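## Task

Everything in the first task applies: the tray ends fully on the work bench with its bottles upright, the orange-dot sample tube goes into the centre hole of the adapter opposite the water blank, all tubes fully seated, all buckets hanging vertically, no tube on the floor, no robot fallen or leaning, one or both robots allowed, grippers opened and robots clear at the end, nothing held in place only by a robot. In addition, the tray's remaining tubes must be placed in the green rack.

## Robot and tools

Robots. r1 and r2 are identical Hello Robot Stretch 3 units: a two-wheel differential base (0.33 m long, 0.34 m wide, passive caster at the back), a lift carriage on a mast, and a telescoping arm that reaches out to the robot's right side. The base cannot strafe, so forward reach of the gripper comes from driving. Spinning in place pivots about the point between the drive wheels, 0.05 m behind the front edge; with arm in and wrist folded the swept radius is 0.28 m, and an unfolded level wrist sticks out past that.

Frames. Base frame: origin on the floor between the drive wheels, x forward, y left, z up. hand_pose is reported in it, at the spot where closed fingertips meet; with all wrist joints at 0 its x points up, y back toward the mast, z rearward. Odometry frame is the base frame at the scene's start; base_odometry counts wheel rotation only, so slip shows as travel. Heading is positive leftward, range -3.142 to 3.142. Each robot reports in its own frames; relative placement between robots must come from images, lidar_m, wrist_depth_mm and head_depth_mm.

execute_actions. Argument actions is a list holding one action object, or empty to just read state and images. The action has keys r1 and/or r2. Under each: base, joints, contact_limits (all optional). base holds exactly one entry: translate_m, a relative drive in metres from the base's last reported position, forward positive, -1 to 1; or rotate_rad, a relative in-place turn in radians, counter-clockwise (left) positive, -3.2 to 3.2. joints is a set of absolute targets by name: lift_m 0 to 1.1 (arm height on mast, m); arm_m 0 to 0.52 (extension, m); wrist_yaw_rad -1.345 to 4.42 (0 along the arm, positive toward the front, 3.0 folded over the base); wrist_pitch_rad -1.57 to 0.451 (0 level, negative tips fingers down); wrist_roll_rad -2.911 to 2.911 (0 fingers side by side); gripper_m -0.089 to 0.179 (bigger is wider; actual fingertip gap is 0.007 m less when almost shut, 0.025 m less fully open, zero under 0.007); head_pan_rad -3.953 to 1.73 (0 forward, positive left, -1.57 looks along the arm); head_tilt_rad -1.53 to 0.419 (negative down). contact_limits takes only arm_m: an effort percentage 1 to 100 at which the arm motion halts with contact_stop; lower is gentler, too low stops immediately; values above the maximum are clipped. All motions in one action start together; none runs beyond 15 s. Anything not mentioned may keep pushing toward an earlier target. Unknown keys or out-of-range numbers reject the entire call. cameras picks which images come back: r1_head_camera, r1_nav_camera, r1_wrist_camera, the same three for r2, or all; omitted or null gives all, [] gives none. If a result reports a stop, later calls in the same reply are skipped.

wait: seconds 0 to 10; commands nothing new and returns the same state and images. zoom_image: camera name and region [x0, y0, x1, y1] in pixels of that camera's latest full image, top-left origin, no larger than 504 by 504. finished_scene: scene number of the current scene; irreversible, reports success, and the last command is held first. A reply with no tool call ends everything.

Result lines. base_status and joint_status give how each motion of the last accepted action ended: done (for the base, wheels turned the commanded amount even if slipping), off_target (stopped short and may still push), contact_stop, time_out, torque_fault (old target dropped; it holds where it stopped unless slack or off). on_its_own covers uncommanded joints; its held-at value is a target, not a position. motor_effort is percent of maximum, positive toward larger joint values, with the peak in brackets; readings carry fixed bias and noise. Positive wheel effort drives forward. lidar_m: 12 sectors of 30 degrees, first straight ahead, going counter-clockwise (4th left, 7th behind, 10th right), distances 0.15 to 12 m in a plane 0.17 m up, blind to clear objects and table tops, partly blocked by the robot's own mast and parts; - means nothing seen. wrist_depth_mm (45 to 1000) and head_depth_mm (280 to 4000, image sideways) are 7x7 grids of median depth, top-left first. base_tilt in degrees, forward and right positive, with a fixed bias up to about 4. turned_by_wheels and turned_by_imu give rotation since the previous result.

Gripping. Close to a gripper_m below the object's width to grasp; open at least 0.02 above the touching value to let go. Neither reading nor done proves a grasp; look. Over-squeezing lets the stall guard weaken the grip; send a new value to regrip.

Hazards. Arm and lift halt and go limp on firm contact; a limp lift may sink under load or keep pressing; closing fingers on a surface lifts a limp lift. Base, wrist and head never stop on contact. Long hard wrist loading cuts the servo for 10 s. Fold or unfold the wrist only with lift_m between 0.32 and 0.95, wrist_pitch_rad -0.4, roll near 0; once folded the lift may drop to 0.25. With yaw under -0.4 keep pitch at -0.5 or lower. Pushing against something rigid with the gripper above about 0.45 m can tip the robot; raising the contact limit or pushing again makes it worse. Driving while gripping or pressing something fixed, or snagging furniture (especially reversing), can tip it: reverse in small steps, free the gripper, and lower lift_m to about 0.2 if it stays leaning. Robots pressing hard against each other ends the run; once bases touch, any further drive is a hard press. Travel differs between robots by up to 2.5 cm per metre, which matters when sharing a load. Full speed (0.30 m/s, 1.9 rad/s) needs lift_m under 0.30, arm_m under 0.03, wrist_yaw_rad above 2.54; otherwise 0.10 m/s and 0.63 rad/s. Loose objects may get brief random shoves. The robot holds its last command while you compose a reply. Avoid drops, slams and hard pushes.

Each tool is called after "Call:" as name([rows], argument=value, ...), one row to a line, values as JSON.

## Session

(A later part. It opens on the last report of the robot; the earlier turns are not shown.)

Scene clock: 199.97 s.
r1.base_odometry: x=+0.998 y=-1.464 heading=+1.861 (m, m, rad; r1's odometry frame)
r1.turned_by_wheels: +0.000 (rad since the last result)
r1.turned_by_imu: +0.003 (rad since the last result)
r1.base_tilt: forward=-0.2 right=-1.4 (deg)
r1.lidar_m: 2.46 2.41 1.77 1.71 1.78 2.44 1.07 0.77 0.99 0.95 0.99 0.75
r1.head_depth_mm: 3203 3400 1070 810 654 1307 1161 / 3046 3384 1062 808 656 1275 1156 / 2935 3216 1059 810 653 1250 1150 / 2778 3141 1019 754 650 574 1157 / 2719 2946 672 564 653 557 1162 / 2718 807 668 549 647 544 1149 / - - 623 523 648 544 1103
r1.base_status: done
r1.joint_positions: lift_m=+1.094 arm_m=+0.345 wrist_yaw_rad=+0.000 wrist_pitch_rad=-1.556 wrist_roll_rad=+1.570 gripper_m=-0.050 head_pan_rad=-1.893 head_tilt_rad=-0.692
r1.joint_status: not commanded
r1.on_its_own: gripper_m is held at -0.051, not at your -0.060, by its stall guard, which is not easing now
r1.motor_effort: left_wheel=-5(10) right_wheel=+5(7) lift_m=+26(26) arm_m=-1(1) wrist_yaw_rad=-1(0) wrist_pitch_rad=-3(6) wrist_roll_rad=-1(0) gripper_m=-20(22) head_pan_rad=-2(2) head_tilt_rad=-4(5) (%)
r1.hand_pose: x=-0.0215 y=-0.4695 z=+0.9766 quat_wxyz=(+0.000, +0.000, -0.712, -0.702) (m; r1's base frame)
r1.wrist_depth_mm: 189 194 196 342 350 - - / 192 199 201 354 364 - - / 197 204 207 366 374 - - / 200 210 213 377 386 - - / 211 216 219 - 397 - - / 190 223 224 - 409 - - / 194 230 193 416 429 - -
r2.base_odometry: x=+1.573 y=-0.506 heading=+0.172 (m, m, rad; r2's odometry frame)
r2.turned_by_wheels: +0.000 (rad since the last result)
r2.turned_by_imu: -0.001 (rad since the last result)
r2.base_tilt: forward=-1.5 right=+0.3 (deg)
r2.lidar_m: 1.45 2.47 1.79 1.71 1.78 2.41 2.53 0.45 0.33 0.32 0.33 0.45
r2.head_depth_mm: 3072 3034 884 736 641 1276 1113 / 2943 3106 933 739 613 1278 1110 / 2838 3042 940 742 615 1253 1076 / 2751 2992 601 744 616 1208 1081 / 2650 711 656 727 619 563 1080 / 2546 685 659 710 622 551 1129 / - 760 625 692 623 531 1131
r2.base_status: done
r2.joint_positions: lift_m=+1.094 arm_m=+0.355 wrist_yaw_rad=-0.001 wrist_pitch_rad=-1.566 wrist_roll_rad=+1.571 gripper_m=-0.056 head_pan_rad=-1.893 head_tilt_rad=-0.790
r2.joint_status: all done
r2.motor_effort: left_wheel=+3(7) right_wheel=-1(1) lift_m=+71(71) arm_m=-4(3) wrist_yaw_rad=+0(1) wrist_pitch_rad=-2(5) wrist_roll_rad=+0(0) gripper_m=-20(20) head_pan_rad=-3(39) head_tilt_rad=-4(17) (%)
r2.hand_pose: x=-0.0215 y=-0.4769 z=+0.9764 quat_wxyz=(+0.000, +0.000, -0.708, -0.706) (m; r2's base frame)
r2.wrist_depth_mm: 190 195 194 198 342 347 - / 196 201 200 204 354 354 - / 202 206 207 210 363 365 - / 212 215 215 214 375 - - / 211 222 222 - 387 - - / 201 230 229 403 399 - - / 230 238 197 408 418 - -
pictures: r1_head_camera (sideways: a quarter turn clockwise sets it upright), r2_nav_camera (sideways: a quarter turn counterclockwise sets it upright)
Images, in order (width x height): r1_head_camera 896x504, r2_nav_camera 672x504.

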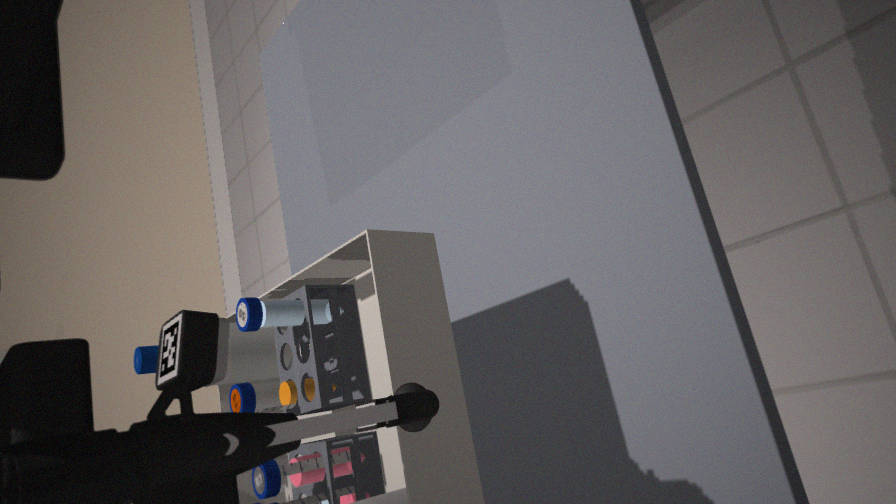

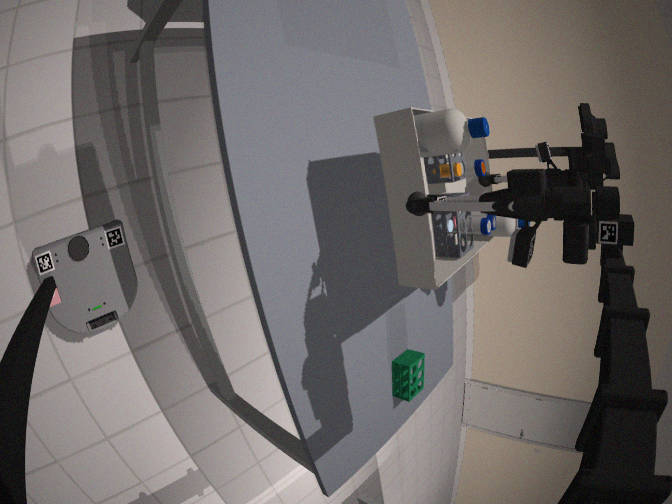

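Call:
execute_actions([
  {"r1":{"joints":{"arm_m":0.415}},"r2":{"joints":{"arm_m":0.285}}},
], cameras=[])

Call:
execute_actions([
  {"r1":{"joints":{"lift_m":0.945}},"r2":{"joints":{"lift_m":0.945}}},
], cameras=[])

Call:
execute_actions([
  {"r1":{"joints":{"gripper_m":0.08}},"r2":{"joints":{"gripper_m":0.08}}},
], cameras=[])

Call:
execute_actions([
  {"r1":{"joints":{"lift_m":1.095}},"r2":{"joints":{"lift_m":1.095}}},
], cameras=[])

Call:
execute_actions([
  {"r1":{"joints":{"arm_m":0}},"r2":{"joints":{"arm_m":0.47,"wrist_roll_rad":0,"gripper_m":0.07}}},
], cameras=["r2_wrist_camera","r2_head_camera"])

Scene clock: 215.80 s.
r1.base_odometry: x=+0.998 y=-1.464 heading=+1.861 (m, m, rad; r1's odometry frame)
r1.turned_by_wheels: +0.000 (rad since the last result)
r1.turned_by_imu: +0.001 (rad since the last result)
r1.base_tilt: forward=-0.3 right=-1.3 (deg)
r1.lidar_m: 2.46 2.42 1.78 1.71 1.78 2.45 1.07 0.77 0.99 0.96 1.00 0.75
r1.head_depth_mm: 3176 3462 1068 810 654 1315 1159 / 3091 3370 1065 808 651 1288 1150 / 2889 3271 1062 807 653 1257 1153 / 2822 3149 1017 806 650 575 1152 / 2700 2894 697 779 650 559 1146 / 2646 852 709 752 649 545 1143 / - - 679 752 647 543 1105
r1.base_status: not commanded
r1.joint_positions: lift_m=+1.094 arm_m=+0.415 wrist_yaw_rad=-0.001 wrist_pitch_rad=-1.556 wrist_roll_rad=+1.571 gripper_m=-0.050 head_pan_rad=-1.893 head_tilt_rad=-0.692
r1.joint_status: all done
r1.on_its_own: gripper_m is held at -0.051, not at your -0.060, by its stall guard, which is not easing now
r1.motor_effort: left_wheel=-5(5) right_wheel=+5(5) lift_m=+26(26) arm_m=+4(6) wrist_yaw_rad=+1(1) wrist_pitch_rad=-2(2) wrist_roll_rad=-1(1) gripper_m=-19(20) head_pan_rad=-3(2) head_tilt_rad=-6(5) (%)
r1.hand_pose: x=-0.0215 y=-0.5389 z=+0.9766 quat_wxyz=(+0.000, -0.001, -0.712, -0.702) (m; r1's base frame)
r1.wrist_depth_mm: 189 194 196 342 351 358 - / 192 199 201 354 360 365 - / 196 204 207 363 372 376 - / 200 210 213 374 387 394 - / 210 215 218 - 397 407 - / 189 223 224 231 413 - - / 195 230 194 415 428 - -
r2.base_odometry: x=+1.573 y=-0.506 heading=+0.172 (m, m, rad; r2's odometry frame)
r2.turned_by_wheels: +0.000 (rad since the last result)
r2.turned_by_imu: +0.000 (rad since the last result)
r2.base_tilt: forward=-1.5 right=+0.2 (deg)
r2.lidar_m: 1.46 2.46 1.79 1.72 1.78 2.42 2.52 0.46 0.33 0.32 0.33 0.45
r2.head_depth_mm: 3097 3064 882 735 639 1277 1113 / 2957 3097 933 740 612 1280 1113 / 2827 3075 939 721 614 1255 1079 / 2726 2972 612 684 617 1211 1083 / 2693 618 622 509 618 562 1085 / 2630 658 605 499 619 551 1131 / - - 587 477 623 531 1129
r2.base_status: not commanded
r2.joint_positions: lift_m=+1.094 arm_m=+0.285 wrist_yaw_rad=-0.001 wrist_pitch_rad=-1.566 wrist_roll_rad=+1.571 gripper_m=-0.056 head_pan_rad=-1.893 head_tilt_rad=-0.790
r2.joint_status: all done
r2.motor_effort: left_wheel=+2(2) right_wheel=-1(1) lift_m=+71(71) arm_m=-4(4) wrist_yaw_rad=+1(1) wrist_pitch_rad=-2(2) wrist_roll_rad=+0(0) gripper_m=-20(20) head_pan_rad=-3(3) head_tilt_rad=-3(4) (%)
r2.hand_pose: x=-0.0215 y=-0.4069 z=+0.9764 quat_wxyz=(+0.000, -0.001, -0.708, -0.706) (m; r2's base frame)
r2.wrist_depth_mm: 190 195 195 199 343 - - / 197 202 201 203 352 - - / 203 208 208 210 369 - - / 214 214 215 216 376 - - / 211 222 223 - 391 - - / 201 230 230 401 - - - / 231 237 197 408 418 - -
pictures: none
No camera images: the call's "cameras" was empty. Leave "cameras" out to get every camera's image.

Scene clock: 218.00 s.
r1.base_odometry: x=+0.998 y=-1.464 heading=+1.861 (m, m, rad; r1's odometry frame)
r1.turned_by_wheels: +0.000 (rad since the last result)
r1.turned_by_imu: +0.001 (rad since the last result)
r1.base_tilt: forward=-0.2 right=-1.5 (deg)
r1.lidar_m: 2.46 2.42 1.77 1.71 1.78 2.45 1.07 0.77 0.99 0.96 0.99 0.75
r1.head_depth_mm: 3127 3459 1067 868 - - 1129 / 2990 3386 1112 - - 1290 1155 / 2876 3246 1168 - 635 1253 1157 / 2809 3086 - 776 653 573 1151 / 2674 - 878 792 651 558 1155 / 2603 - 872 782 649 545 1149 / 2422 786 2752 649 648 544 1104
r1.base_status: not commanded
r1.joint_positions: lift_m=+0.945 arm_m=+0.415 wrist_yaw_rad=-0.001 wrist_pitch_rad=-1.556 wrist_roll_rad=+1.571 gripper_m=-0.050 head_pan_rad=-1.893 head_tilt_rad=-0.692
r1.joint_status: all done
r1.on_its_own: gripper_m is held at -0.051, not at your -0.060, by its stall guard, which is not easing now
r1.motor_effort: left_wheel=-5(5) right_wheel=+5(5) lift_m=+18(23) arm_m=+4(4) wrist_yaw_rad=+1(1) wrist_pitch_rad=-3(3) wrist_roll_rad=-1(0) gripper_m=-19(19) head_pan_rad=-3(3) head_tilt_rad=-5(5) (%)
r1.hand_pose: x=-0.0215 y=-0.5389 z=+0.8272 quat_wxyz=(+0.000, -0.001, -0.712, -0.702) (m; r1's base frame)
r1.wrist_depth_mm: 190 194 196 202 208 210 213 / 192 199 201 209 214 217 220 / 197 204 207 215 220 223 226 / 199 210 213 223 228 230 234 / 211 216 219 - 234 240 243 / 190 223 224 236 244 247 251 / 194 229 194 245 252 257 261
r2.base_odometry: x=+1.573 y=-0.506 heading=+0.172 (m, m, rad; r2's odometry frame)
r2.turned_by_wheels: +0.000 (rad since the last result)
r2.turned_by_imu: +0.000 (rad since the last result)
r2.base_tilt: forward=-1.5 right=+0.2 (deg)
r2.lidar_m: 1.46 2.46 1.79 1.72 1.78 2.42 2.53 0.46 0.33 0.32 0.33 0.45
r2.head_depth_mm: 3053 3073 886 - - 1198 1113 / 2969 3083 1007 - 597 1277 1119 / 2827 3107 - 721 612 1254 1077 / 2776 - 944 709 602 1209 1080 / 2640 - - 713 591 563 1081 / 2545 - - 697 592 550 1122 / 612 683 958 664 563 531 1133
r2.base_status: not commanded
r2.joint_positions: lift_m=+0.945 arm_m=+0.285 wrist_yaw_rad=-0.001 wrist_pitch_rad=-1.566 wrist_roll_rad=+1.571 gripper_m=-0.056 head_pan_rad=-1.893 head_tilt_rad=-0.790
r2.joint_status: all done
r2.motor_effort: left_wheel=+2(2) right_wheel=-1(1) lift_m=+27(59) arm_m=-4(4) wrist_yaw_rad=+1(1) wrist_pitch_rad=-2(2) wrist_roll_rad=+0(0) gripper_m=-20(20) head_pan_rad=-3(3) head_tilt_rad=-3(4) (%)
r2.hand_pose: x=-0.0215 y=-0.4069 z=+0.8278 quat_wxyz=(+0.000, -0.001, -0.708, -0.706) (m; r2's base frame)
r2.wrist_depth_mm: 192 196 195 196 205 205 927 / 196 202 201 204 210 210 949 / 203 209 207 209 216 217 956 / 213 216 215 217 223 225 - / 211 223 222 - 231 - - / 200 232 230 238 239 - - / 231 239 197 243 248 - -
pictures: none
No camera images: the call's "cameras" was empty. Leave "cameras" out to get every camera's image.

Scene clock: 219.87 s.
r1.base_odometry: x=+0.998 y=-1.464 heading=+1.861 (m, m, rad; r1's odometry frame)
r1.turned_by_wheels: +0.000 (rad since the last result)
r1.turned_by_imu: +0.001 (rad since the last result)
r1.base_tilt: forward=-0.2 right=-1.4 (deg)
r1.lidar_m: 2.46 2.42 1.77 1.71 1.78 2.44 1.07 0.77 0.99 0.96 1.00 0.74
r1.head_depth_mm: 3104 3428 1064 870 - - 1133 / 2977 3371 1115 - - 1286 1147 / 2863 3218 1169 - 638 1255 1158 / 2770 3088 - 772 652 573 1150 / 2665 - 894 794 651 560 1147 / 2595 - 873 783 648 545 1149 / 2431 786 2687 656 648 545 1100
r1.base_status: not commanded
r1.joint_positions: lift_m=+0.945 arm_m=+0.415 wrist_yaw_rad=-0.001 wrist_pitch_rad=-1.559 wrist_roll_rad=+1.571 gripper_m=+0.080 head_pan_rad=-1.893 head_tilt_rad=-0.692
r1.joint_status: all done
r1.motor_effort: left_wheel=-4(5) right_wheel=+4(5) lift_m=+18(18) arm_m=+3(4) wrist_yaw_rad=+1(0) wrist_pitch_rad=-1(2) wrist_roll_rad=-1(1) gripper_m=+1(81) head_pan_rad=-3(3) head_tilt_rad=-5(5) (%)
r1.hand_pose: x=-0.0215 y=-0.5383 z=+0.8272 quat_wxyz=(+0.000, -0.001, -0.711, -0.703) (m; r1's base frame)
r1.wrist_depth_mm: 191 198 200 205 208 210 214 / 195 204 206 210 215 217 220 / 201 209 213 216 221 224 228 / 206 216 219 223 228 232 235 / 210 222 226 231 236 241 245 / 197 229 232 238 246 248 253 / 201 239 191 247 252 257 263
r2.base_odometry: x=+1.573 y=-0.506 heading=+0.172 (m, m, rad; r2's odometry frame)
r2.turned_by_wheels: +0.000 (rad since the last result)
r2.turned_by_imu: +0.000 (rad since the last result)
r2.base_tilt: forward=-1.5 right=+0.3 (deg)
r2.lidar_m: 1.46 2.46 1.79 1.72 1.78 2.42 2.52 0.46 0.33 0.32 0.33 0.45
r2.head_depth_mm: 3065 3066 886 - - 1199 1113 / 2936 3129 1009 - 598 1278 1116 / 2863 3098 - 721 614 1248 1081 / 2730 - 944 702 602 1211 1084 / 2619 - - 724 590 563 1088 / 2529 - - 690 591 552 1126 / 611 692 962 673 562 531 1132
r2.base_status: not commanded
r2.joint_positions: lift_m=+0.945 arm_m=+0.285 wrist_yaw_rad=-0.001 wrist_pitch_rad=-1.568 wrist_roll_rad=+1.571 gripper_m=+0.080 head_pan_rad=-1.893 head_tilt_rad=-0.790
r2.joint_status: all done
r2.motor_effort: left_wheel=+3(3) right_wheel=-2(2) lift_m=+27(27) arm_m=-3(4) wrist_yaw_rad=+0(0) wrist_pitch_rad=-1(2) wrist_roll_rad=+0(0) gripper_m=+0(81) head_pan_rad=-4(3) head_tilt_rad=-4(3) (%)
r2.hand_pose: x=-0.0215 y=-0.4065 z=+0.8278 quat_wxyz=(+0.000, -0.001, -0.708, -0.706) (m; r2's base frame)
r2.wrist_depth_mm: 196 203 203 205 204 205 914 / 188 209 210 210 211 211 952 / 208 216 215 216 217 217 967 / 219 223 222 222 224 226 995 / 208 228 229 232 230 - - / 209 234 238 238 239 - - / 215 246 204 244 247 - -
pictures: none
No camera images: the call's "cameras" was empty. Leave "cameras" out to get every camera's image.

Scene clock: 222.07 s.
r1.base_odometry: x=+0.998 y=-1.464 heading=+1.861 (m, m, rad; r1's odometry frame)
r1.turned_by_wheels: +0.000 (rad since the last result)
r1.turned_by_imu: +0.001 (rad since the last result)
r1.base_tilt: forward=-0.3 right=-1.4 (deg)
r1.lidar_m: 2.46 2.41 1.77 1.71 1.78 2.45 1.07 0.77 0.99 0.95 0.99 0.75
r1.head_depth_mm: 3222 3417 1069 812 653 1314 1150 / 3099 3388 1071 812 655 1284 1155 / 2960 3177 1065 811 651 1251 1151 / 2786 3191 1060 780 652 574 1151 / 2703 3072 928 792 652 558 1149 / 2675 3000 955 777 647 544 1150 / - - 941 654 649 543 1106
r1.base_status: not commanded
r1.joint_positions: lift_m=+1.095 arm_m=+0.415 wrist_yaw_rad=-0.001 wrist_pitch_rad=-1.559 wrist_roll_rad=+1.571 gripper_m=+0.080 head_pan_rad=-1.893 head_tilt_rad=-0.692
r1.joint_status: all done
r1.motor_effort: left_wheel=-4(4) right_wheel=+4(4) lift_m=+22(24) arm_m=+3(4) wrist_yaw_rad=+0(1) wrist_pitch_rad=-1(1) wrist_roll_rad=-1(1) gripper_m=+0(0) head_pan_rad=-2(3) head_tilt_rad=-5(4) (%)
r1.hand_pose: x=-0.0215 y=-0.5383 z=+0.9769 quat_wxyz=(+0.000, -0.001, -0.711, -0.703) (m; r1's base frame)
r1.wrist_depth_mm: 264 280 337 345 351 358 - / 328 290 350 356 362 369 - / 293 301 362 367 371 380 - / 360 333 373 378 386 397 - / 373 309 377 389 400 409 - / 296 266 255 404 416 - - / 406 407 249 422 427 - -
r2.base_odometry: x=+1.573 y=-0.506 heading=+0.172 (m, m, rad; r2's odometry frame)
r2.turned_by_wheels: +0.000 (rad since the last result)
r2.turned_by_imu: +0.000 (rad since the last result)
r2.base_tilt: forward=-1.6 right=+0.3 (deg)
r2.lidar_m: 1.45 2.46 1.79 1.72 1.78 2.41 2.53 0.45 0.33 0.32 0.33 0.45
r2.head_depth_mm: 3081 3035 881 738 641 1272 1115 / 2929 3097 933 739 613 1278 1115 / 2815 3068 942 743 614 1256 1076 / 2723 2993 944 717 602 1211 1082 / 2698 2868 763 724 594 563 1088 / 2633 2878 862 688 592 552 1126 / - - 962 681 563 531 1131
r2.base_status: not commanded
r2.joint_positions: lift_m=+1.094 arm_m=+0.285 wrist_yaw_rad=-0.001 wrist_pitch_rad=-1.568 wrist_roll_rad=+1.571 gripper_m=+0.080 head_pan_rad=-1.893 head_tilt_rad=-0.790
r2.joint_status: all done
r2.motor_effort: left_wheel=+3(3) right_wheel=-1(1) lift_m=+62(66) arm_m=-3(4) wrist_yaw_rad=+1(0) wrist_pitch_rad=-1(1) wrist_roll_rad=+0(0) gripper_m=+0(0) head_pan_rad=-4(3) head_tilt_rad=-3(4) (%)
r2.hand_pose: x=-0.0215 y=-0.4065 z=+0.9767 quat_wxyz=(+0.000, -0.001, -0.708, -0.706) (m; r2's base frame)
r2.wrist_depth_mm: 318 297 343 341 343 - - / 237 297 352 351 356 - - / 268 310 362 362 363 - - / 374 344 376 376 379 - - / 386 323 384 391 390 - - / 378 332 264 397 402 - - / 414 418 248 417 423 - -
pictures: none
No camera images: the call's "cameras" was empty. Leave "cameras" out to get every camera's image.

Scene clock: 226.30 s.
r1.base_odometry: x=+0.998 y=-1.464 heading=+1.861 (m, m, rad; r1's odometry frame)
r1.turned_by_wheels: +0.000 (rad since the last result)
r1.turned_by_imu: +0.001 (rad since the last result)
r1.base_tilt: forward=-0.3 right=-1.4 (deg)
r1.lidar_m: 2.46 2.41 1.78 1.72 1.78 2.45 1.07 0.77 0.99 0.96 1.00 0.75
r1.head_depth_mm: - - - - - 1288 1153 / - - - - - 1282 1158 / - - - - - 1261 1156 / - - - - - - 1150 / - - - - - - 1108 / - - - - - - 1128 / - - - - - - 1116
r1.base_status: not commanded
r1.joint_positions: lift_m=+1.095 arm_m=+0.000 wrist_yaw_rad=+0.000 wrist_pitch_rad=-1.559 wrist_roll_rad=+1.571 gripper_m=+0.080 head_pan_rad=-1.893 head_tilt_rad=-0.692
r1.joint_status: all done
r1.motor_effort: left_wheel=-4(4) right_wheel=+4(4) lift_m=+22(22) arm_m=-3(3) wrist_yaw_rad=+1(0) wrist_pitch_rad=-2(2) wrist_roll_rad=-1(1) gripper_m=+0(1) head_pan_rad=-3(3) head_tilt_rad=-4(5) (%)
r1.hand_pose: x=-0.0215 y=-0.1241 z=+0.9769 quat_wxyz=(+0.000, +0.000, -0.711, -0.703) (m; r1's base frame)
r1.wrist_depth_mm: 333 341 - - - - - / 346 349 - - - - - / 356 361 - - - - - / 366 374 - - - - - / 379 383 - - - - - / 393 392 - - - - - / 401 408 - - - - -
r2.base_odometry: x=+1.573 y=-0.506 heading=+0.172 (m, m, rad; r2's odometry frame)
r2.turned_by_wheels: +0.000 (rad since the last result)
r2.turned_by_imu: +0.000 (rad since the last result)
r2.base_tilt: forward=-1.5 right=+0.3 (deg)
r2.lidar_m: 1.45 2.46 1.79 1.72 1.78 2.41 2.52 0.46 0.33 0.32 0.33 0.45
r2.head_depth_mm: 3044 3079 882 736 639 1273 1112 / 2962 3086 934 740 613 1281 1114 / 2868 3052 942 742 614 1258 1078 / 2743 2972 944 717 603 1213 1081 / 2613 2902 764 723 594 562 1082 / 2524 2882 853 704 592 551 1127 / - 2751 956 683 563 530 1128
r2.base_status: not commanded
r2.joint_positions: lift_m=+1.094 arm_m=+0.470 wrist_yaw_rad=-0.001 wrist_pitch_rad=-1.568 wrist_roll_rad=+0.006 gripper_m=+0.070 head_pan_rad=-1.893 head_tilt_rad=-0.790
r2.joint_status: all done
r2.motor_effort: left_wheel=+3(3) right_wheel=-2(1) lift_m=+62(62) arm_m=+2(3) wrist_yaw_rad=+1(0) wrist_pitch_rad=-1(1) wrist_roll_rad=-2(3) gripper_m=+0(48) head_pan_rad=-4(3) head_tilt_rad=-3(4) (%)
r2.hand_pose: x=-0.0216 y=-0.5913 z=+0.9767 quat_wxyz=(+0.499, +0.498, -0.502, -0.501) (m; r2's base frame)
r2.wrist_depth_mm: 345 341 340 345 264 232 347 / 351 350 353 353 357 354 357 / 362 361 360 361 358 368 371 / 373 367 311 313 253 378 379 / 382 382 383 387 351 390 392 / 398 397 392 397 404 405 403 / 412 256 298 376 374 415 417
pictures: r2_head_camera (sideways: a quarter turn clockwise sets it upright), r2_wrist_camera
Images, in order (width x height): r2_head_camera 896x504, r2_wrist_camera 644x364.

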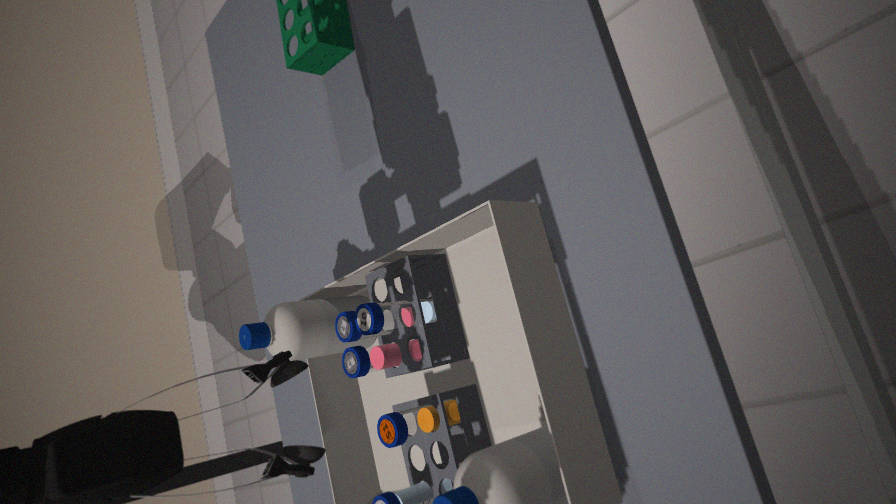

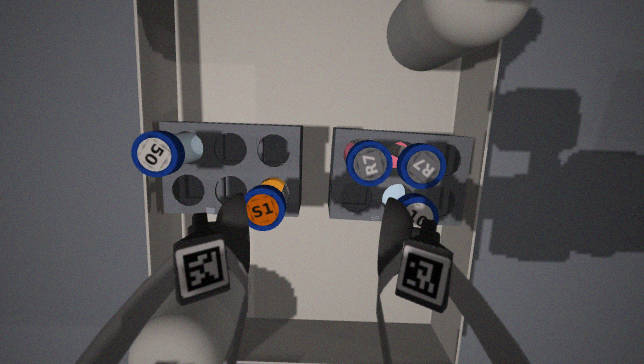

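Call:
execute_actions([
  {"r1":{"base":{"translate_m":0.6}},"r2":{"base":{"translate_m":0.044},"joints":{"arm_m":0.44,"lift_m":1.03}}},
], cameras=["r2_wrist_camera"])

Scene clock: 241.33 s.
r1.base_odometry: x=+0.827 y=-0.889 heading=+1.861 (m, m, rad; r1's odometry frame)
r1.turned_by_wheels: +0.000 (rad since the last result)
r1.turned_by_imu: +0.003 (rad since the last result)
r1.base_tilt: forward=-0.1 right=-1.4 (deg)
r1.lidar_m: 1.87 2.41 1.78 1.71 1.78 2.44 1.33 1.35 0.99 0.32 0.32 2.08
r1.head_depth_mm: - - - - - 1297 1156 / - - - - - 1281 1159 / - - - - - 1262 1156 / - - - - - - 1151 / - - - - - - 1112 / - - - - - - 879 / - - - - - - 1108
r1.base_status: done
r1.joint_positions: lift_m=+1.095 arm_m=+0.000 wrist_yaw_rad=+0.000 wrist_pitch_rad=-1.559 wrist_roll_rad=+1.571 gripper_m=+0.080 head_pan_rad=-1.893 head_tilt_rad=-0.692
r1.joint_status: not commanded
r1.motor_effort: left_wheel=-4(5) right_wheel=+3(6) lift_m=+22(22) arm_m=-3(3) wrist_yaw_rad=+0(0) wrist_pitch_rad=-2(2) wrist_roll_rad=-1(1) gripper_m=-1(0) head_pan_rad=-3(3) head_tilt_rad=-4(4) (%)
r1.hand_pose: x=-0.0215 y=-0.1241 z=+0.9769 quat_wxyz=(+0.000, +0.000, -0.711, -0.703) (m; r1's base frame)
r1.wrist_depth_mm: 334 341 - - - - - / 344 351 - - - - - / 357 361 - - - - - / 368 373 - - - - - / 378 382 - - - - - / 392 393 - - - - - / - - - - - - -
r2.base_odometry: x=+1.616 y=-0.498 heading=+0.172 (m, m, rad; r2's odometry frame)
r2.turned_by_wheels: +0.000 (rad since the last result)
r2.turned_by_imu: +0.000 (rad since the last result)
r2.base_tilt: forward=-1.5 right=+0.3 (deg)
r2.lidar_m: 1.45 2.46 1.79 1.72 1.78 2.42 2.57 0.45 0.33 0.32 0.33 0.45
r2.head_depth_mm: - - 893 717 640 1275 1110 / - - 933 737 612 1275 1114 / - 1579 939 719 613 1255 1082 / - 2981 868 722 604 1214 1078 / 2708 2876 788 724 595 563 1089 / - 2809 865 705 579 551 1129 / - 2781 961 668 587 531 1129
r2.base_status: done
r2.joint_positions: lift_m=+1.031 arm_m=+0.440 wrist_yaw_rad=-0.001 wrist_pitch_rad=-1.568 wrist_roll_rad=+0.006 gripper_m=+0.070 head_pan_rad=-1.893 head_tilt_rad=-0.790
r2.joint_status: all done
r2.motor_effort: left_wheel=+4(8) right_wheel=-2(4) lift_m=+17(63) arm_m=-4(6) wrist_yaw_rad=+1(1) wrist_pitch_rad=-1(1) wrist_roll_rad=-2(2) gripper_m=+0(0) head_pan_rad=-3(3) head_tilt_rad=-3(3) (%)
r2.hand_pose: x=-0.0216 y=-0.5618 z=+0.9131 quat_wxyz=(+0.499, +0.498, -0.502, -0.501) (m; r2's base frame)
r2.wrist_depth_mm: 285 282 283 285 285 285 256 / 290 290 287 290 290 291 267 / 301 299 241 271 243 181 240 / 307 307 276 187 273 246 311 / 317 320 315 318 318 313 322 / 326 327 261 326 335 317 336 / 338 337 208 324 333 305 348
pictures: r2_wrist_camera
Images, in order (width x height): r2_wrist_camera 644x364.

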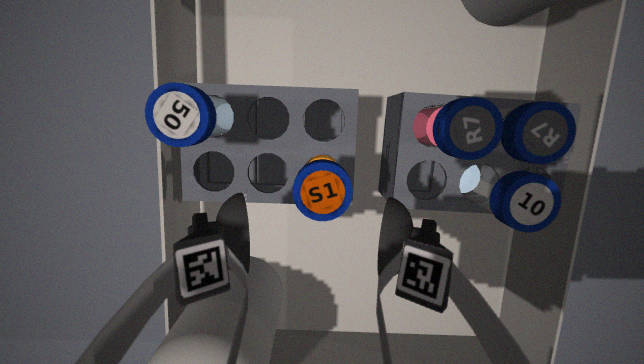

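Call:
execute_actions([
  {"r2":{"base":{"translate_m":-0.005},"joints":{"arm_m":0.444,"lift_m":1.005}}},
], cameras=["r2_wrist_camera"])

Call:
execute_actions([
  {"r2":{"joints":{"gripper_m":-0.015}}},
], cameras=["r2_wrist_camera"])

Scene clock: 246.50 s.
r1.base_odometry: x=+0.827 y=-0.889 heading=+1.861 (m, m, rad; r1's odometry frame)
r1.turned_by_wheels: +0.000 (rad since the last result)
r1.turned_by_imu: +0.001 (rad since the last result)
r1.base_tilt: forward=-0.2 right=-1.4 (deg)
r1.lidar_m: 1.88 2.41 1.77 1.71 1.78 2.45 1.34 1.35 0.99 0.32 0.32 2.09
r1.head_depth_mm: - - - - - 1287 1156 / - - - - - 1286 1153 / - - - - - 1251 1155 / - - - - - - 1158 / - - - - - - 1112 / - - - - - - 875 / - - - - - - 1104
r1.base_status: not commanded
r1.joint_positions: lift_m=+1.095 arm_m=+0.000 wrist_yaw_rad=+0.000 wrist_pitch_rad=-1.559 wrist_roll_rad=+1.571 gripper_m=+0.080 head_pan_rad=-1.893 head_tilt_rad=-0.692
r1.joint_status: not commanded
r1.motor_effort: left_wheel=-3(3) right_wheel=+3(3) lift_m=+22(22) arm_m=-3(3) wrist_yaw_rad=+0(1) wrist_pitch_rad=-1(2) wrist_roll_rad=-1(1) gripper_m=+0(1) head_pan_rad=-2(2) head_tilt_rad=-5(5) (%)
r1.hand_pose: x=-0.0215 y=-0.1241 z=+0.9769 quat_wxyz=(+0.000, +0.000, -0.711, -0.703) (m; r1's base frame)
r1.wrist_depth_mm: 336 340 - - - - - / 346 350 - - - - - / 355 359 - - - - - / 367 371 - - - - - / 378 382 - - - - - / 391 395 - - - - - / - - - - - - -
r2.base_odometry: x=+1.611 y=-0.499 heading=+0.173 (m, m, rad; r2's odometry frame)
r2.turned_by_wheels: +0.000 (rad since the last result)
r2.turned_by_imu: +0.000 (rad since the last result)
r2.base_tilt: forward=-1.5 right=+0.3 (deg)
r2.lidar_m: 1.45 2.46 1.79 1.72 1.78 2.42 2.56 0.45 0.33 0.32 0.33 0.44
r2.head_depth_mm: 3029 - - - 638 1274 1111 / 2821 - - 739 612 1279 1112 / 2739 - 903 720 613 1257 1080 / - 2844 878 721 604 1212 1080 / - 2911 769 723 595 562 1083 / - 2881 864 701 583 551 1128 / - 2759 958 603 581 531 1129
r2.base_status: done
r2.joint_positions: lift_m=+1.006 arm_m=+0.444 wrist_yaw_rad=-0.001 wrist_pitch_rad=-1.568 wrist_roll_rad=+0.006 gripper_m=+0.070 head_pan_rad=-1.893 head_tilt_rad=-0.790
r2.joint_status: all done
r2.motor_effort: left_wheel=+4(4) right_wheel=-2(6) lift_m=+18(21) arm_m=+2(3) wrist_yaw_rad=-1(1) wrist_pitch_rad=-1(1) wrist_roll_rad=-2(2) gripper_m=+0(0) head_pan_rad=-3(4) head_tilt_rad=-3(3) (%)
r2.hand_pose: x=-0.0216 y=-0.5653 z=+0.8881 quat_wxyz=(+0.499, +0.498, -0.502, -0.501) (m; r2's base frame)
r2.wrist_depth_mm: 260 236 260 261 262 262 227 / 267 221 264 267 268 268 225 / 275 155 219 218 217 157 158 / 283 227 251 219 252 223 221 / 292 273 292 290 291 229 230 / 302 300 277 302 304 299 305 / 312 237 219 311 311 296 314
pictures: r2_wrist_camera
Images, in order (width x height): r2_wrist_camera 644x364.

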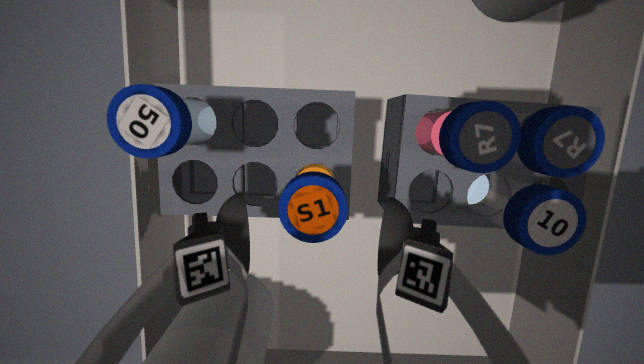

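Scene clock: 247.83 s.
r1.base_odometry: x=+0.827 y=-0.889 heading=+1.861 (m, m, rad; r1's odometry frame)
r1.turned_by_wheels: +0.000 (rad since the last result)
r1.turned_by_imu: +0.000 (rad since the last result)
r1.base_tilt: forward=-0.2 right=-1.3 (deg)
r1.lidar_m: 1.87 2.41 1.77 1.71 1.78 2.44 1.33 1.34 0.99 0.32 0.32 2.09
r1.head_depth_mm: - - - - - 1291 1155 / - - - - - 1281 1156 / - - - - - 1257 1155 / - - - - - - 1152 / - - - - - - 1110 / - - - - - - 878 / - - - - - - 1101
r1.base_status: not commanded
r1.joint_positions: lift_m=+1.095 arm_m=+0.000 wrist_yaw_rad=+0.000 wrist_pitch_rad=-1.559 wrist_roll_rad=+1.571 gripper_m=+0.080 head_pan_rad=-1.893 head_tilt_rad=-0.692
r1.joint_status: not commanded
r1.motor_effort: left_wheel=-3(3) right_wheel=+3(3) lift_m=+22(22) arm_m=-3(3) wrist_yaw_rad=+0(1) wrist_pitch_rad=-1(2) wrist_roll_rad=-1(0) gripper_m=+1(1) head_pan_rad=-2(2) head_tilt_rad=-5(3) (%)
r1.hand_pose: x=-0.0215 y=-0.1241 z=+0.9769 quat_wxyz=(+0.000, +0.000, -0.711, -0.703) (m; r1's base frame)
r1.wrist_depth_mm: 334 340 - - - - - / 341 350 - - - - - / 354 360 - - - - - / 366 373 - - - - - / 375 383 - - - - - / 390 392 - - - - - / - - - - - - -
r2.base_odometry: x=+1.611 y=-0.499 heading=+0.173 (m, m, rad; r2's odometry frame)
r2.turned_by_wheels: +0.000 (rad since the last result)
r2.turned_by_imu: +0.000 (rad since the last result)
r2.base_tilt: forward=-1.5 right=+0.3 (deg)
r2.lidar_m: 1.46 2.45 1.79 1.72 1.78 2.42 2.55 0.45 0.33 0.32 0.33 0.45
r2.head_depth_mm: 2991 - - - 641 1273 1114 / 2832 - - 739 612 1279 1111 / 2745 - 905 718 614 1258 1081 / - 2844 875 721 605 1210 1082 / - 2899 787 724 594 563 1082 / - 2865 860 697 582 551 1129 / - 2768 958 658 581 530 1134
r2.base_status: not commanded
r2.joint_positions: lift_m=+1.006 arm_m=+0.444 wrist_yaw_rad=-0.001 wrist_pitch_rad=-1.570 wrist_roll_rad=+0.006 gripper_m=-0.014 head_pan_rad=-1.893 head_tilt_rad=-0.790
r2.joint_status: all done
r2.motor_effort: left_wheel=+4(4) right_wheel=-2(2) lift_m=+17(18) arm_m=+2(2) wrist_yaw_rad=+1(1) wrist_pitch_rad=+0(1) wrist_roll_rad=-2(2) gripper_m=-13(89) head_pan_rad=-3(3) head_tilt_rad=-3(3) (%)
r2.hand_pose: x=-0.0216 y=-0.5647 z=+0.8882 quat_wxyz=(+0.499, +0.498, -0.501, -0.502) (m; r2's base frame)
r2.wrist_depth_mm: 260 236 259 260 261 263 225 / 267 220 264 266 267 269 224 / 276 155 217 218 217 158 159 / 284 228 253 219 254 222 221 / 292 273 291 165 292 232 229 / 301 301 264 301 303 298 307 / 312 312 216 310 308 310 318
pictures: r2_wrist_camera
Images, in order (width x height): r2_wrist_camera 644x364.

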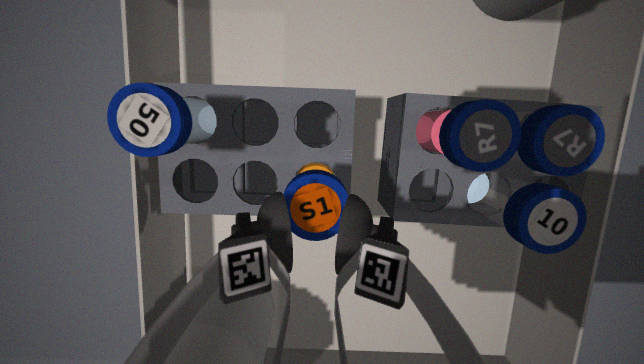

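Call:
execute_actions([
  {"r2":{"joints":{"lift_m":1.098,"head_pan_rad":-1.2,"head_tilt_rad":-0.7}}},
], cameras=[])

Call:
execute_actions([
  {"r2":{"base":{"translate_m":0.7}}},
], cameras=["r2_head_camera","r2_wrist_camera"])

Scene clock: 257.17 s.
r1.base_odometry: x=+0.827 y=-0.889 heading=+1.861 (m, m, rad; r1's odometry frame)
r1.turned_by_wheels: +0.000 (rad since the last result)
r1.turned_by_imu: +0.001 (rad since the last result)
r1.base_tilt: forward=-0.3 right=-1.5 (deg)
r1.lidar_m: 1.88 2.41 1.77 1.71 1.78 2.44 1.33 1.35 0.99 0.32 0.32 2.08
r1.head_depth_mm: - - - - - 1286 1162 / - - - - - 1286 1154 / - - - - - 1256 1159 / - - - - - - 1151 / - - - - - - 1108 / - - - - - - 873 / - - - - - - 1103
r1.base_status: not commanded
r1.joint_positions: lift_m=+1.095 arm_m=+0.000 wrist_yaw_rad=+0.000 wrist_pitch_rad=-1.559 wrist_roll_rad=+1.571 gripper_m=+0.080 head_pan_rad=-1.893 head_tilt_rad=-0.692
r1.joint_status: not commanded
r1.motor_effort: left_wheel=-3(3) right_wheel=+3(3) lift_m=+22(22) arm_m=-3(3) wrist_yaw_rad=+0(0) wrist_pitch_rad=-2(1) wrist_roll_rad=-1(1) gripper_m=+0(0) head_pan_rad=-3(3) head_tilt_rad=-5(5) (%)
r1.hand_pose: x=-0.0215 y=-0.1241 z=+0.9769 quat_wxyz=(+0.000, +0.000, -0.711, -0.703) (m; r1's base frame)
r1.wrist_depth_mm: 336 339 - - - - - / 346 352 - - - - - / 357 362 - - - - - / 365 372 - - - - - / 378 386 - - - - - / 386 392 - - - - - / - - - - - - -
r2.base_odometry: x=+1.611 y=-0.499 heading=+0.173 (m, m, rad; r2's odometry frame)
r2.turned_by_wheels: +0.000 (rad since the last result)
r2.turned_by_imu: +0.000 (rad since the last result)
r2.base_tilt: forward=-1.5 right=+0.3 (deg)
r2.lidar_m: 1.45 2.47 1.79 1.72 1.77 2.42 2.56 0.46 0.33 0.32 0.33 0.45
r2.head_depth_mm: 2443 2743 2737 726 650 545 1078 / 2538 2819 2615 698 558 547 1120 / 2634 2961 1091 820 624 550 1149 / 2698 3104 1101 825 661 578 1153 / 2825 3209 1109 829 663 595 1107 / 2917 3363 1114 835 666 1261 1113 / 3053 3473 1349 837 670 1289 1118
r2.base_status: not commanded
r2.joint_positions: lift_m=+1.097 arm_m=+0.444 wrist_yaw_rad=-0.001 wrist_pitch_rad=-1.570 wrist_roll_rad=+0.006 gripper_m=-0.014 head_pan_rad=-1.207 head_tilt_rad=-0.705
r2.joint_status: all done
r2.motor_effort: left_wheel=+4(4) right_wheel=-2(2) lift_m=+63(62) arm_m=+2(2) wrist_yaw_rad=+1(1) wrist_pitch_rad=+0(0) wrist_roll_rad=-2(2) gripper_m=-13(14) head_pan_rad=+3(37) head_tilt_rad=+2(9) (%)
r2.hand_pose: x=-0.0216 y=-0.5647 z=+0.9797 quat_wxyz=(+0.499, +0.498, -0.501, -0.502) (m; r2's base frame)
r2.wrist_depth_mm: 345 344 341 343 347 280 350 / 354 356 352 355 360 355 362 / 364 367 301 356 257 308 370 / 376 381 335 284 319 320 385 / 389 389 365 166 385 391 396 / 400 402 266 401 400 399 408 / 413 413 252 362 371 420 423
pictures: none
No camera images: the call's "cameras" was empty. Leave "cameras" out to get every camera's image.

Scene clock: 265.67 s.
r1.base_odometry: x=+0.827 y=-0.889 heading=+1.861 (m, m, rad; r1's odometry frame)
r1.turned_by_wheels: +0.000 (rad since the last result)
r1.turned_by_imu: +0.002 (rad since the last result)
r1.base_tilt: forward=-0.2 right=-1.5 (deg)
r1.lidar_m: 1.87 2.41 1.77 1.71 1.78 2.45 1.33 1.34 0.99 0.32 0.32 2.08
r1.head_depth_mm: - - - - - 1288 1160 / - - - - - 1273 1153 / - - - - - 1259 1153 / - - - - - - 1155 / - - - - - - 1106 / - - - - - - 873 / - - - - - - 1108
r1.base_status: not commanded
r1.joint_positions: lift_m=+1.095 arm_m=+0.000 wrist_yaw_rad=+0.000 wrist_pitch_rad=-1.559 wrist_roll_rad=+1.571 gripper_m=+0.080 head_pan_rad=-1.893 head_tilt_rad=-0.692
r1.joint_status: not commanded
r1.motor_effort: left_wheel=-3(3) right_wheel=+3(3) lift_m=+22(22) arm_m=-3(3) wrist_yaw_rad=+0(0) wrist_pitch_rad=-1(2) wrist_roll_rad=-1(0) gripper_m=+1(1) head_pan_rad=-2(2) head_tilt_rad=-4(5) (%)
r1.hand_pose: x=-0.0215 y=-0.1241 z=+0.9769 quat_wxyz=(+0.000, +0.000, -0.711, -0.703) (m; r1's base frame)
r1.wrist_depth_mm: 335 339 - - - - - / 345 348 - - - - - / 354 359 - - - - - / 367 373 - - - - - / 379 384 - - - - - / 392 394 - - - - - / - - - - - - -
r2.base_odometry: x=+2.301 y=-0.379 heading=+0.173 (m, m, rad; r2's odometry frame)
r2.turned_by_wheels: +0.000 (rad since the last result)
r2.turned_by_imu: -0.001 (rad since the last result)
r2.base_tilt: forward=-1.5 right=+0.2 (deg)
r2.lidar_m: 1.99 2.06 1.79 1.73 1.78 2.43 1.27 0.45 0.31 0.30 0.40 0.53
r2.head_depth_mm: 2428 2731 2723 908 670 545 563 / 2529 2852 2621 1908 1548 1336 1124 / 2616 2945 2433 1072 945 900 1104 / 2712 3037 1057 784 824 792 998 / 2674 431 460 508 595 801 1090 / 322 355 400 471 576 884 1135 / 317 361 419 501 759 986 1157
r2.base_status: done
r2.joint_positions: lift_m=+1.097 arm_m=+0.444 wrist_yaw_rad=-0.001 wrist_pitch_rad=-1.570 wrist_roll_rad=+0.006 gripper_m=-0.014 head_pan_rad=-1.207 head_tilt_rad=-0.705
r2.joint_status: not commanded
r2.motor_effort: left_wheel=+4(9) right_wheel=-2(4) lift_m=+63(63) arm_m=+2(2) wrist_yaw_rad=+1(1) wrist_pitch_rad=+0(0) wrist_roll_rad=-2(2) gripper_m=-14(14) head_pan_rad=+3(3) head_tilt_rad=+2(1) (%)
r2.hand_pose: x=-0.0216 y=-0.5647 z=+0.9797 quat_wxyz=(+0.499, +0.498, -0.501, -0.502) (m; r2's base frame)
r2.wrist_depth_mm: 314 451 555 354 351 350 353 / 314 458 569 360 364 360 359 / 324 460 578 369 369 370 371 / 334 458 600 315 380 385 384 / 337 461 614 165 394 395 393 / 352 - - 412 407 407 407 / 324 - - 419 421 424 421
pictures: r2_head_camera (sideways: a quarter turn clockwise sets it upright), r2_wrist_camera
Images, in order (width x height): r2_head_camera 896x504, r2_wrist_camera 644x364.

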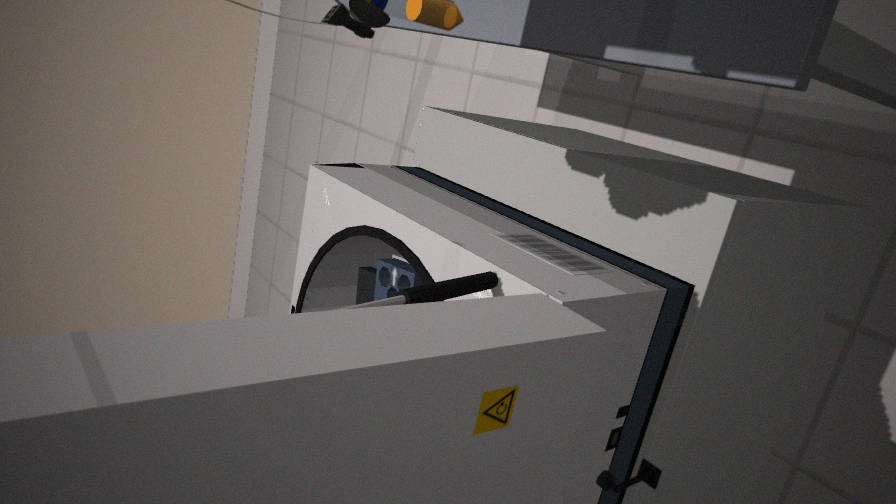

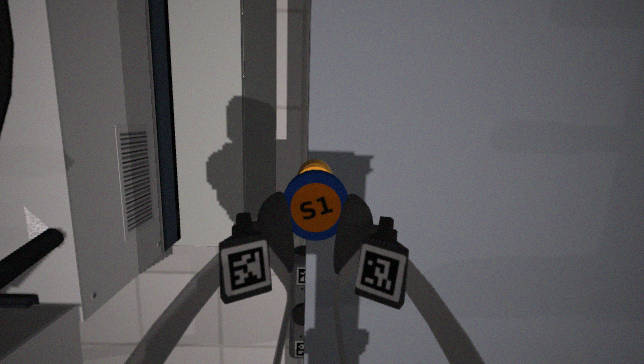

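Call:
execute_actions([
  {"r2":{"base":{"translate_m":0.25},"joints":{"arm_m":0.52,"head_pan_rad":-1.57,"head_tilt_rad":-0.75}}},
], cameras=["r2_head_camera","r2_wrist_camera","r2_nav_camera"])

Scene clock: 279.97 s.
r1.base_odometry: x=+0.827 y=-0.889 heading=+1.861 (m, m, rad; r1's odometry frame)
r1.turned_by_wheels: +0.000 (rad since the last result)
r1.turned_by_imu: +0.002 (rad since the last result)
r1.base_tilt: forward=-0.3 right=-1.3 (deg)
r1.lidar_m: 1.88 2.41 1.77 1.71 1.78 2.44 1.34 1.34 0.99 0.32 0.32 2.08
r1.head_depth_mm: - - - - - 1284 1158 / - - - - - 1279 1152 / - - - - - 1253 1154 / - - - - - - 1153 / - - - - - - 1109 / - - - - - - 878 / - - - - - - 1107
r1.base_status: not commanded
r1.joint_positions: lift_m=+1.095 arm_m=+0.000 wrist_yaw_rad=+0.000 wrist_pitch_rad=-1.559 wrist_roll_rad=+1.571 gripper_m=+0.080 head_pan_rad=-1.893 head_tilt_rad=-0.692
r1.joint_status: not commanded
r1.motor_effort: left_wheel=-3(4) right_wheel=+3(3) lift_m=+22(22) arm_m=-3(3) wrist_yaw_rad=+1(0) wrist_pitch_rad=-1(1) wrist_roll_rad=-1(0) gripper_m=+1(0) head_pan_rad=-2(2) head_tilt_rad=-4(5) (%)
r1.hand_pose: x=-0.0215 y=-0.1241 z=+0.9769 quat_wxyz=(+0.000, +0.000, -0.711, -0.703) (m; r1's base frame)
r1.wrist_depth_mm: 333 340 - - - - - / 346 351 - - - - - / 356 360 - - - - - / 368 374 - - - - - / 378 382 - - - - - / 390 395 - - - - - / - - - - - - -
r2.base_odometry: x=+2.547 y=-0.336 heading=+0.173 (m, m, rad; r2's odometry frame)
r2.turned_by_wheels: +0.000 (rad since the last result)
r2.turned_by_imu: -0.001 (rad since the last result)
r2.base_tilt: forward=-1.4 right=+0.3 (deg)
r2.lidar_m: 1.74 1.82 1.80 1.73 1.79 2.43 1.26 0.43 0.39 0.38 0.39 0.53
r2.head_depth_mm: 2567 2917 1010 1117 1548 1302 1086 / 2543 2916 2450 1854 1467 1249 1113 / 2562 312 2202 1035 851 779 1006 / - 298 338 395 478 743 1002 / - 297 337 396 477 743 1003 / - 297 338 395 478 743 999 / - 297 337 395 477 742 997
r2.base_status: done
r2.joint_positions: lift_m=+1.097 arm_m=+0.520 wrist_yaw_rad=-0.001 wrist_pitch_rad=-1.570 wrist_roll_rad=+0.006 gripper_m=-0.014 head_pan_rad=-1.563 head_tilt_rad=-0.741
r2.joint_status: all done
r2.motor_effort: left_wheel=+4(10) right_wheel=-2(4) lift_m=+62(63) arm_m=+2(3) wrist_yaw_rad=+1(0) wrist_pitch_rad=+0(0) wrist_roll_rad=-2(2) gripper_m=-13(14) head_pan_rad=-3(24) head_tilt_rad=-3(5) (%)
r2.hand_pose: x=-0.0216 y=-0.6407 z=+0.9797 quat_wxyz=(+0.499, +0.498, -0.501, -0.502) (m; r2's base frame)
r2.wrist_depth_mm: 350 366 470 538 962 - 351 / 368 371 362 559 - - 358 / 378 377 387 571 - - 372 / 391 391 396 293 - - 387 / 401 397 516 165 - 418 395 / 396 415 358 355 809 410 407 / 363 364 365 362 - 421 422
pictures: r2_head_camera (sideways: a quarter turn clockwise sets it upright), r2_nav_camera (sideways: a quarter turn counterclockwise sets it upright), r2_wrist_camera
Images, in order (width x height): r2_head_camera 896x504, r2_nav_camera 672x504, r2_wrist_camera 644x364.

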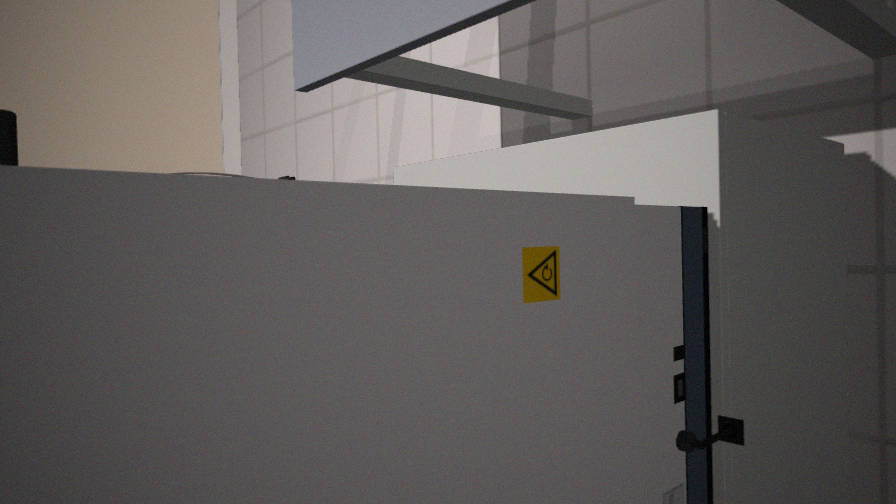

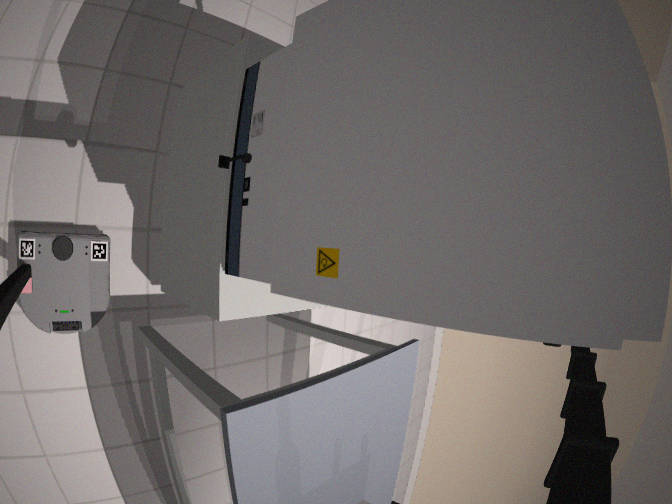

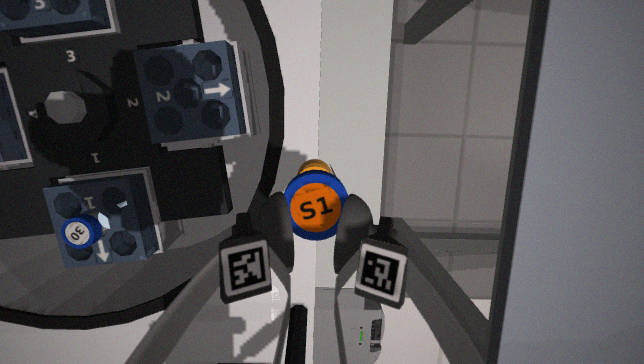

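Call:
execute_actions([
  {"r2":{"base":{"translate_m":-0.12}},"r1":{"base":{"translate_m":0.55},"joints":{"wrist_roll_rad":0,"gripper_m":0.07}}},
], cameras=[])

Call:
execute_actions([
  {"r2":{"joints":{"arm_m":0.0}},"r1":{"base":{"rotate_rad":-1.571}}},
], cameras=["r2_wrist_camera","r1_nav_camera"])

Scene clock: 307.30 s.
r1.base_odometry: x=+0.670 y=-0.362 heading=+1.860 (m, m, rad; r1's odometry frame)
r1.turned_by_wheels: +0.000 (rad since the last result)
r1.turned_by_imu: +0.003 (rad since the last result)
r1.base_tilt: forward=-0.3 right=-1.5 (deg)
r1.lidar_m: 1.34 2.38 1.77 1.70 1.77 2.43 1.87 0.53 1.05 3.01 3.14 1.35
r1.head_depth_mm: - - - - 812 917 1133 / - - - - 1569 1336 1135 / - - - - 1566 1379 1111 / - - - - - - - / - - - - - - - / - - - - - - 1164 / - - - - 1581 1321 1151
r1.base_status: done
r1.joint_positions: lift_m=+1.095 arm_m=+0.000 wrist_yaw_rad=+0.000 wrist_pitch_rad=-1.559 wrist_roll_rad=+0.004 gripper_m=+0.070 head_pan_rad=-1.893 head_tilt_rad=-0.692
r1.joint_status: all done
r1.motor_effort: left_wheel=-3(5) right_wheel=+3(6) lift_m=+22(22) arm_m=-3(3) wrist_yaw_rad=+0(0) wrist_pitch_rad=-1(1) wrist_roll_rad=-2(2) gripper_m=+1(46) head_pan_rad=-3(3) head_tilt_rad=-5(5) (%)
r1.hand_pose: x=-0.0216 y=-0.1244 z=+0.9769 quat_wxyz=(+0.502, +0.496, -0.504, -0.499) (m; r1's base frame)
r1.wrist_depth_mm: - - - - - 749 489 / - - - - - - - / - - - - - - - / - - - - - - - / - - - - - - - / - - - - - - - / - - - - - - -
r2.base_odometry: x=+2.429 y=-0.356 heading=+0.173 (m, m, rad; r2's odometry frame)
r2.turned_by_wheels: +0.000 (rad since the last result)
r2.turned_by_imu: +0.000 (rad since the last result)
r2.base_tilt: forward=-1.5 right=+0.3 (deg)
r2.lidar_m: 1.87 1.93 1.80 1.73 1.79 2.43 1.26 0.44 0.35 0.38 0.39 0.53
r2.head_depth_mm: 2546 2896 1007 777 635 550 950 / 2543 2910 1016 809 1467 1303 965 / 2558 2947 2285 1909 1513 1314 1137 / 2558 2931 2408 1110 899 780 1007 / 2564 2880 989 772 624 747 1007 / 2477 355 354 406 479 745 1003 / - 296 339 397 479 743 1002
r2.base_status: done
r2.joint_positions: lift_m=+1.097 arm_m=+0.520 wrist_yaw_rad=-0.001 wrist_pitch_rad=-1.570 wrist_roll_rad=+0.006 gripper_m=-0.014 head_pan_rad=-1.563 head_tilt_rad=-0.741
r2.joint_status: not commanded
r2.motor_effort: left_wheel=+4(5) right_wheel=-2(6) lift_m=+62(63) arm_m=+2(2) wrist_yaw_rad=+1(1) wrist_pitch_rad=+0(0) wrist_roll_rad=-2(2) gripper_m=-13(14) head_pan_rad=-4(4) head_tilt_rad=-3(3) (%)
r2.hand_pose: x=-0.0216 y=-0.6407 z=+0.9797 quat_wxyz=(+0.499, +0.498, -0.501, -0.502) (m; r2's base frame)
r2.wrist_depth_mm: 358 306 439 - 938 350 351 / 351 343 446 - - 360 358 / 379 356 452 - - 369 370 / 393 335 459 422 403 384 384 / 397 341 360 165 399 398 395 / 372 352 444 626 406 405 406 / 363 364 - - 425 420 420
pictures: none
No camera images: the call's "cameras" was empty. Leave "cameras" out to get every camera's image.

Scene clock: 312.30 s.
r1.base_odometry: x=+0.670 y=-0.362 heading=+0.290 (m, m, rad; r1's odometry frame)
r1.turned_by_wheels: -1.571 (rad since the last result)
r1.turned_by_imu: -1.573 (rad since the last result)
r1.base_tilt: forward=-0.4 right=-1.5 (deg)
r1.lidar_m: 3.01 3.15 1.35 1.34 2.36 1.76 1.70 1.77 2.45 1.87 0.53 1.05
r1.head_depth_mm: - - - - 1600 1353 1158 / - - - - 1565 1332 1154 / - - - - 1605 1380 1106 / - - - - - - - / - - - - - - - / - - - - - - 1162 / - - - - 1596 1318 1153
r1.base_status: done
r1.joint_positions: lift_m=+1.095 arm_m=+0.000 wrist_yaw_rad=+0.000 wrist_pitch_rad=-1.559 wrist_roll_rad=+0.004 gripper_m=+0.070 head_pan_rad=-1.893 head_tilt_rad=-0.692
r1.joint_status: not commanded
r1.motor_effort: left_wheel=+6(11) right_wheel=-3(7) lift_m=+22(22) arm_m=-3(3) wrist_yaw_rad=+0(0) wrist_pitch_rad=-2(1) wrist_roll_rad=-2(2) gripper_m=+0(1) head_pan_rad=-2(3) head_tilt_rad=-4(5) (%)
r1.hand_pose: x=-0.0216 y=-0.1244 z=+0.9769 quat_wxyz=(+0.502, +0.496, -0.504, -0.498) (m; r1's base frame)
r1.wrist_depth_mm: - - - - - - - / - - - - - - - / - - - - - - - / - - - - - - - / - - - - - - - / - - - - - - - / - - - - - - -
r2.base_odometry: x=+2.429 y=-0.356 heading=+0.173 (m, m, rad; r2's odometry frame)
r2.turned_by_wheels: +0.000 (rad since the last result)
r2.turned_by_imu: +0.000 (rad since the last result)
r2.base_tilt: forward=-1.5 right=+0.2 (deg)
r2.lidar_m: 1.87 1.94 1.79 1.72 1.78 2.42 1.26 0.44 0.35 0.38 0.39 0.53
r2.head_depth_mm: - - - - - - - / - - - - - - - / 2658 2822 - - - - - / 2559 2906 2491 1110 912 779 930 / 2536 2917 990 771 623 747 1006 / 2485 355 354 407 480 747 1002 / - 296 339 398 480 745 1005
r2.base_status: not commanded
r2.joint_positions: lift_m=+1.097 arm_m=+0.002 wrist_yaw_rad=+0.000 wrist_pitch_rad=-1.570 wrist_roll_rad=+0.004 gripper_m=-0.014 head_pan_rad=-1.563 head_tilt_rad=-0.741
r2.joint_status: all done
joint sent to its limit — the command would take r2.arm_m past its lower limit, so that joint was sent only as far as its limit.
r2.motor_effort: left_wheel=+4(4) right_wheel=-2(2) lift_m=+62(63) arm_m=-4(5) wrist_yaw_rad=+0(0) wrist_pitch_rad=+0(0) wrist_roll_rad=-1(2) gripper_m=-13(14) head_pan_rad=-3(3) head_tilt_rad=-3(4) (%)
r2.hand_pose: x=-0.0216 y=-0.1225 z=+0.9797 quat_wxyz=(+0.499, +0.499, -0.501, -0.501) (m; r2's base frame)
r2.wrist_depth_mm: 803 779 769 963 551 349 351 / - - - - - - - / - - - - - - - / - - - 162 - - - / - - - 166 - - - / - - - - - - - / - - - - - - -
pictures: r1_nav_camera (sideways: a quarter turn counterclockwise sets it upright), r2_wrist_camera
Images, in order (width x height): r1_nav_camera 672x504, r2_wrist_camera 644x364.

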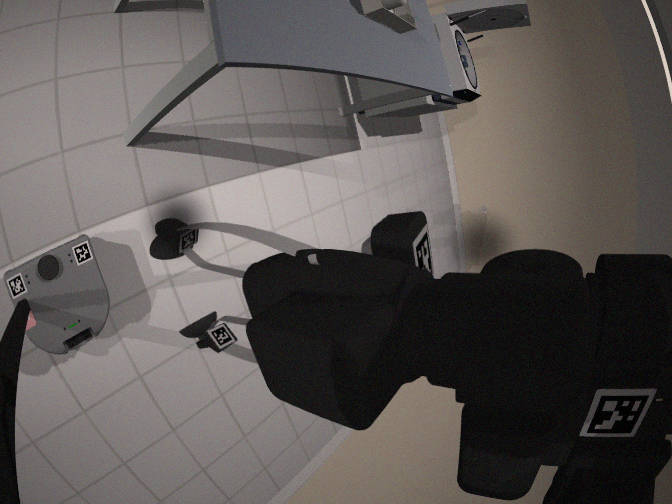

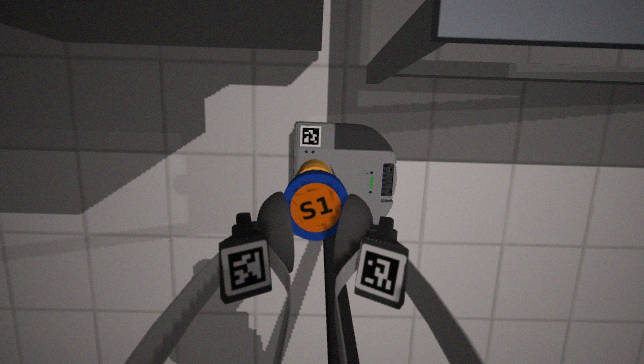

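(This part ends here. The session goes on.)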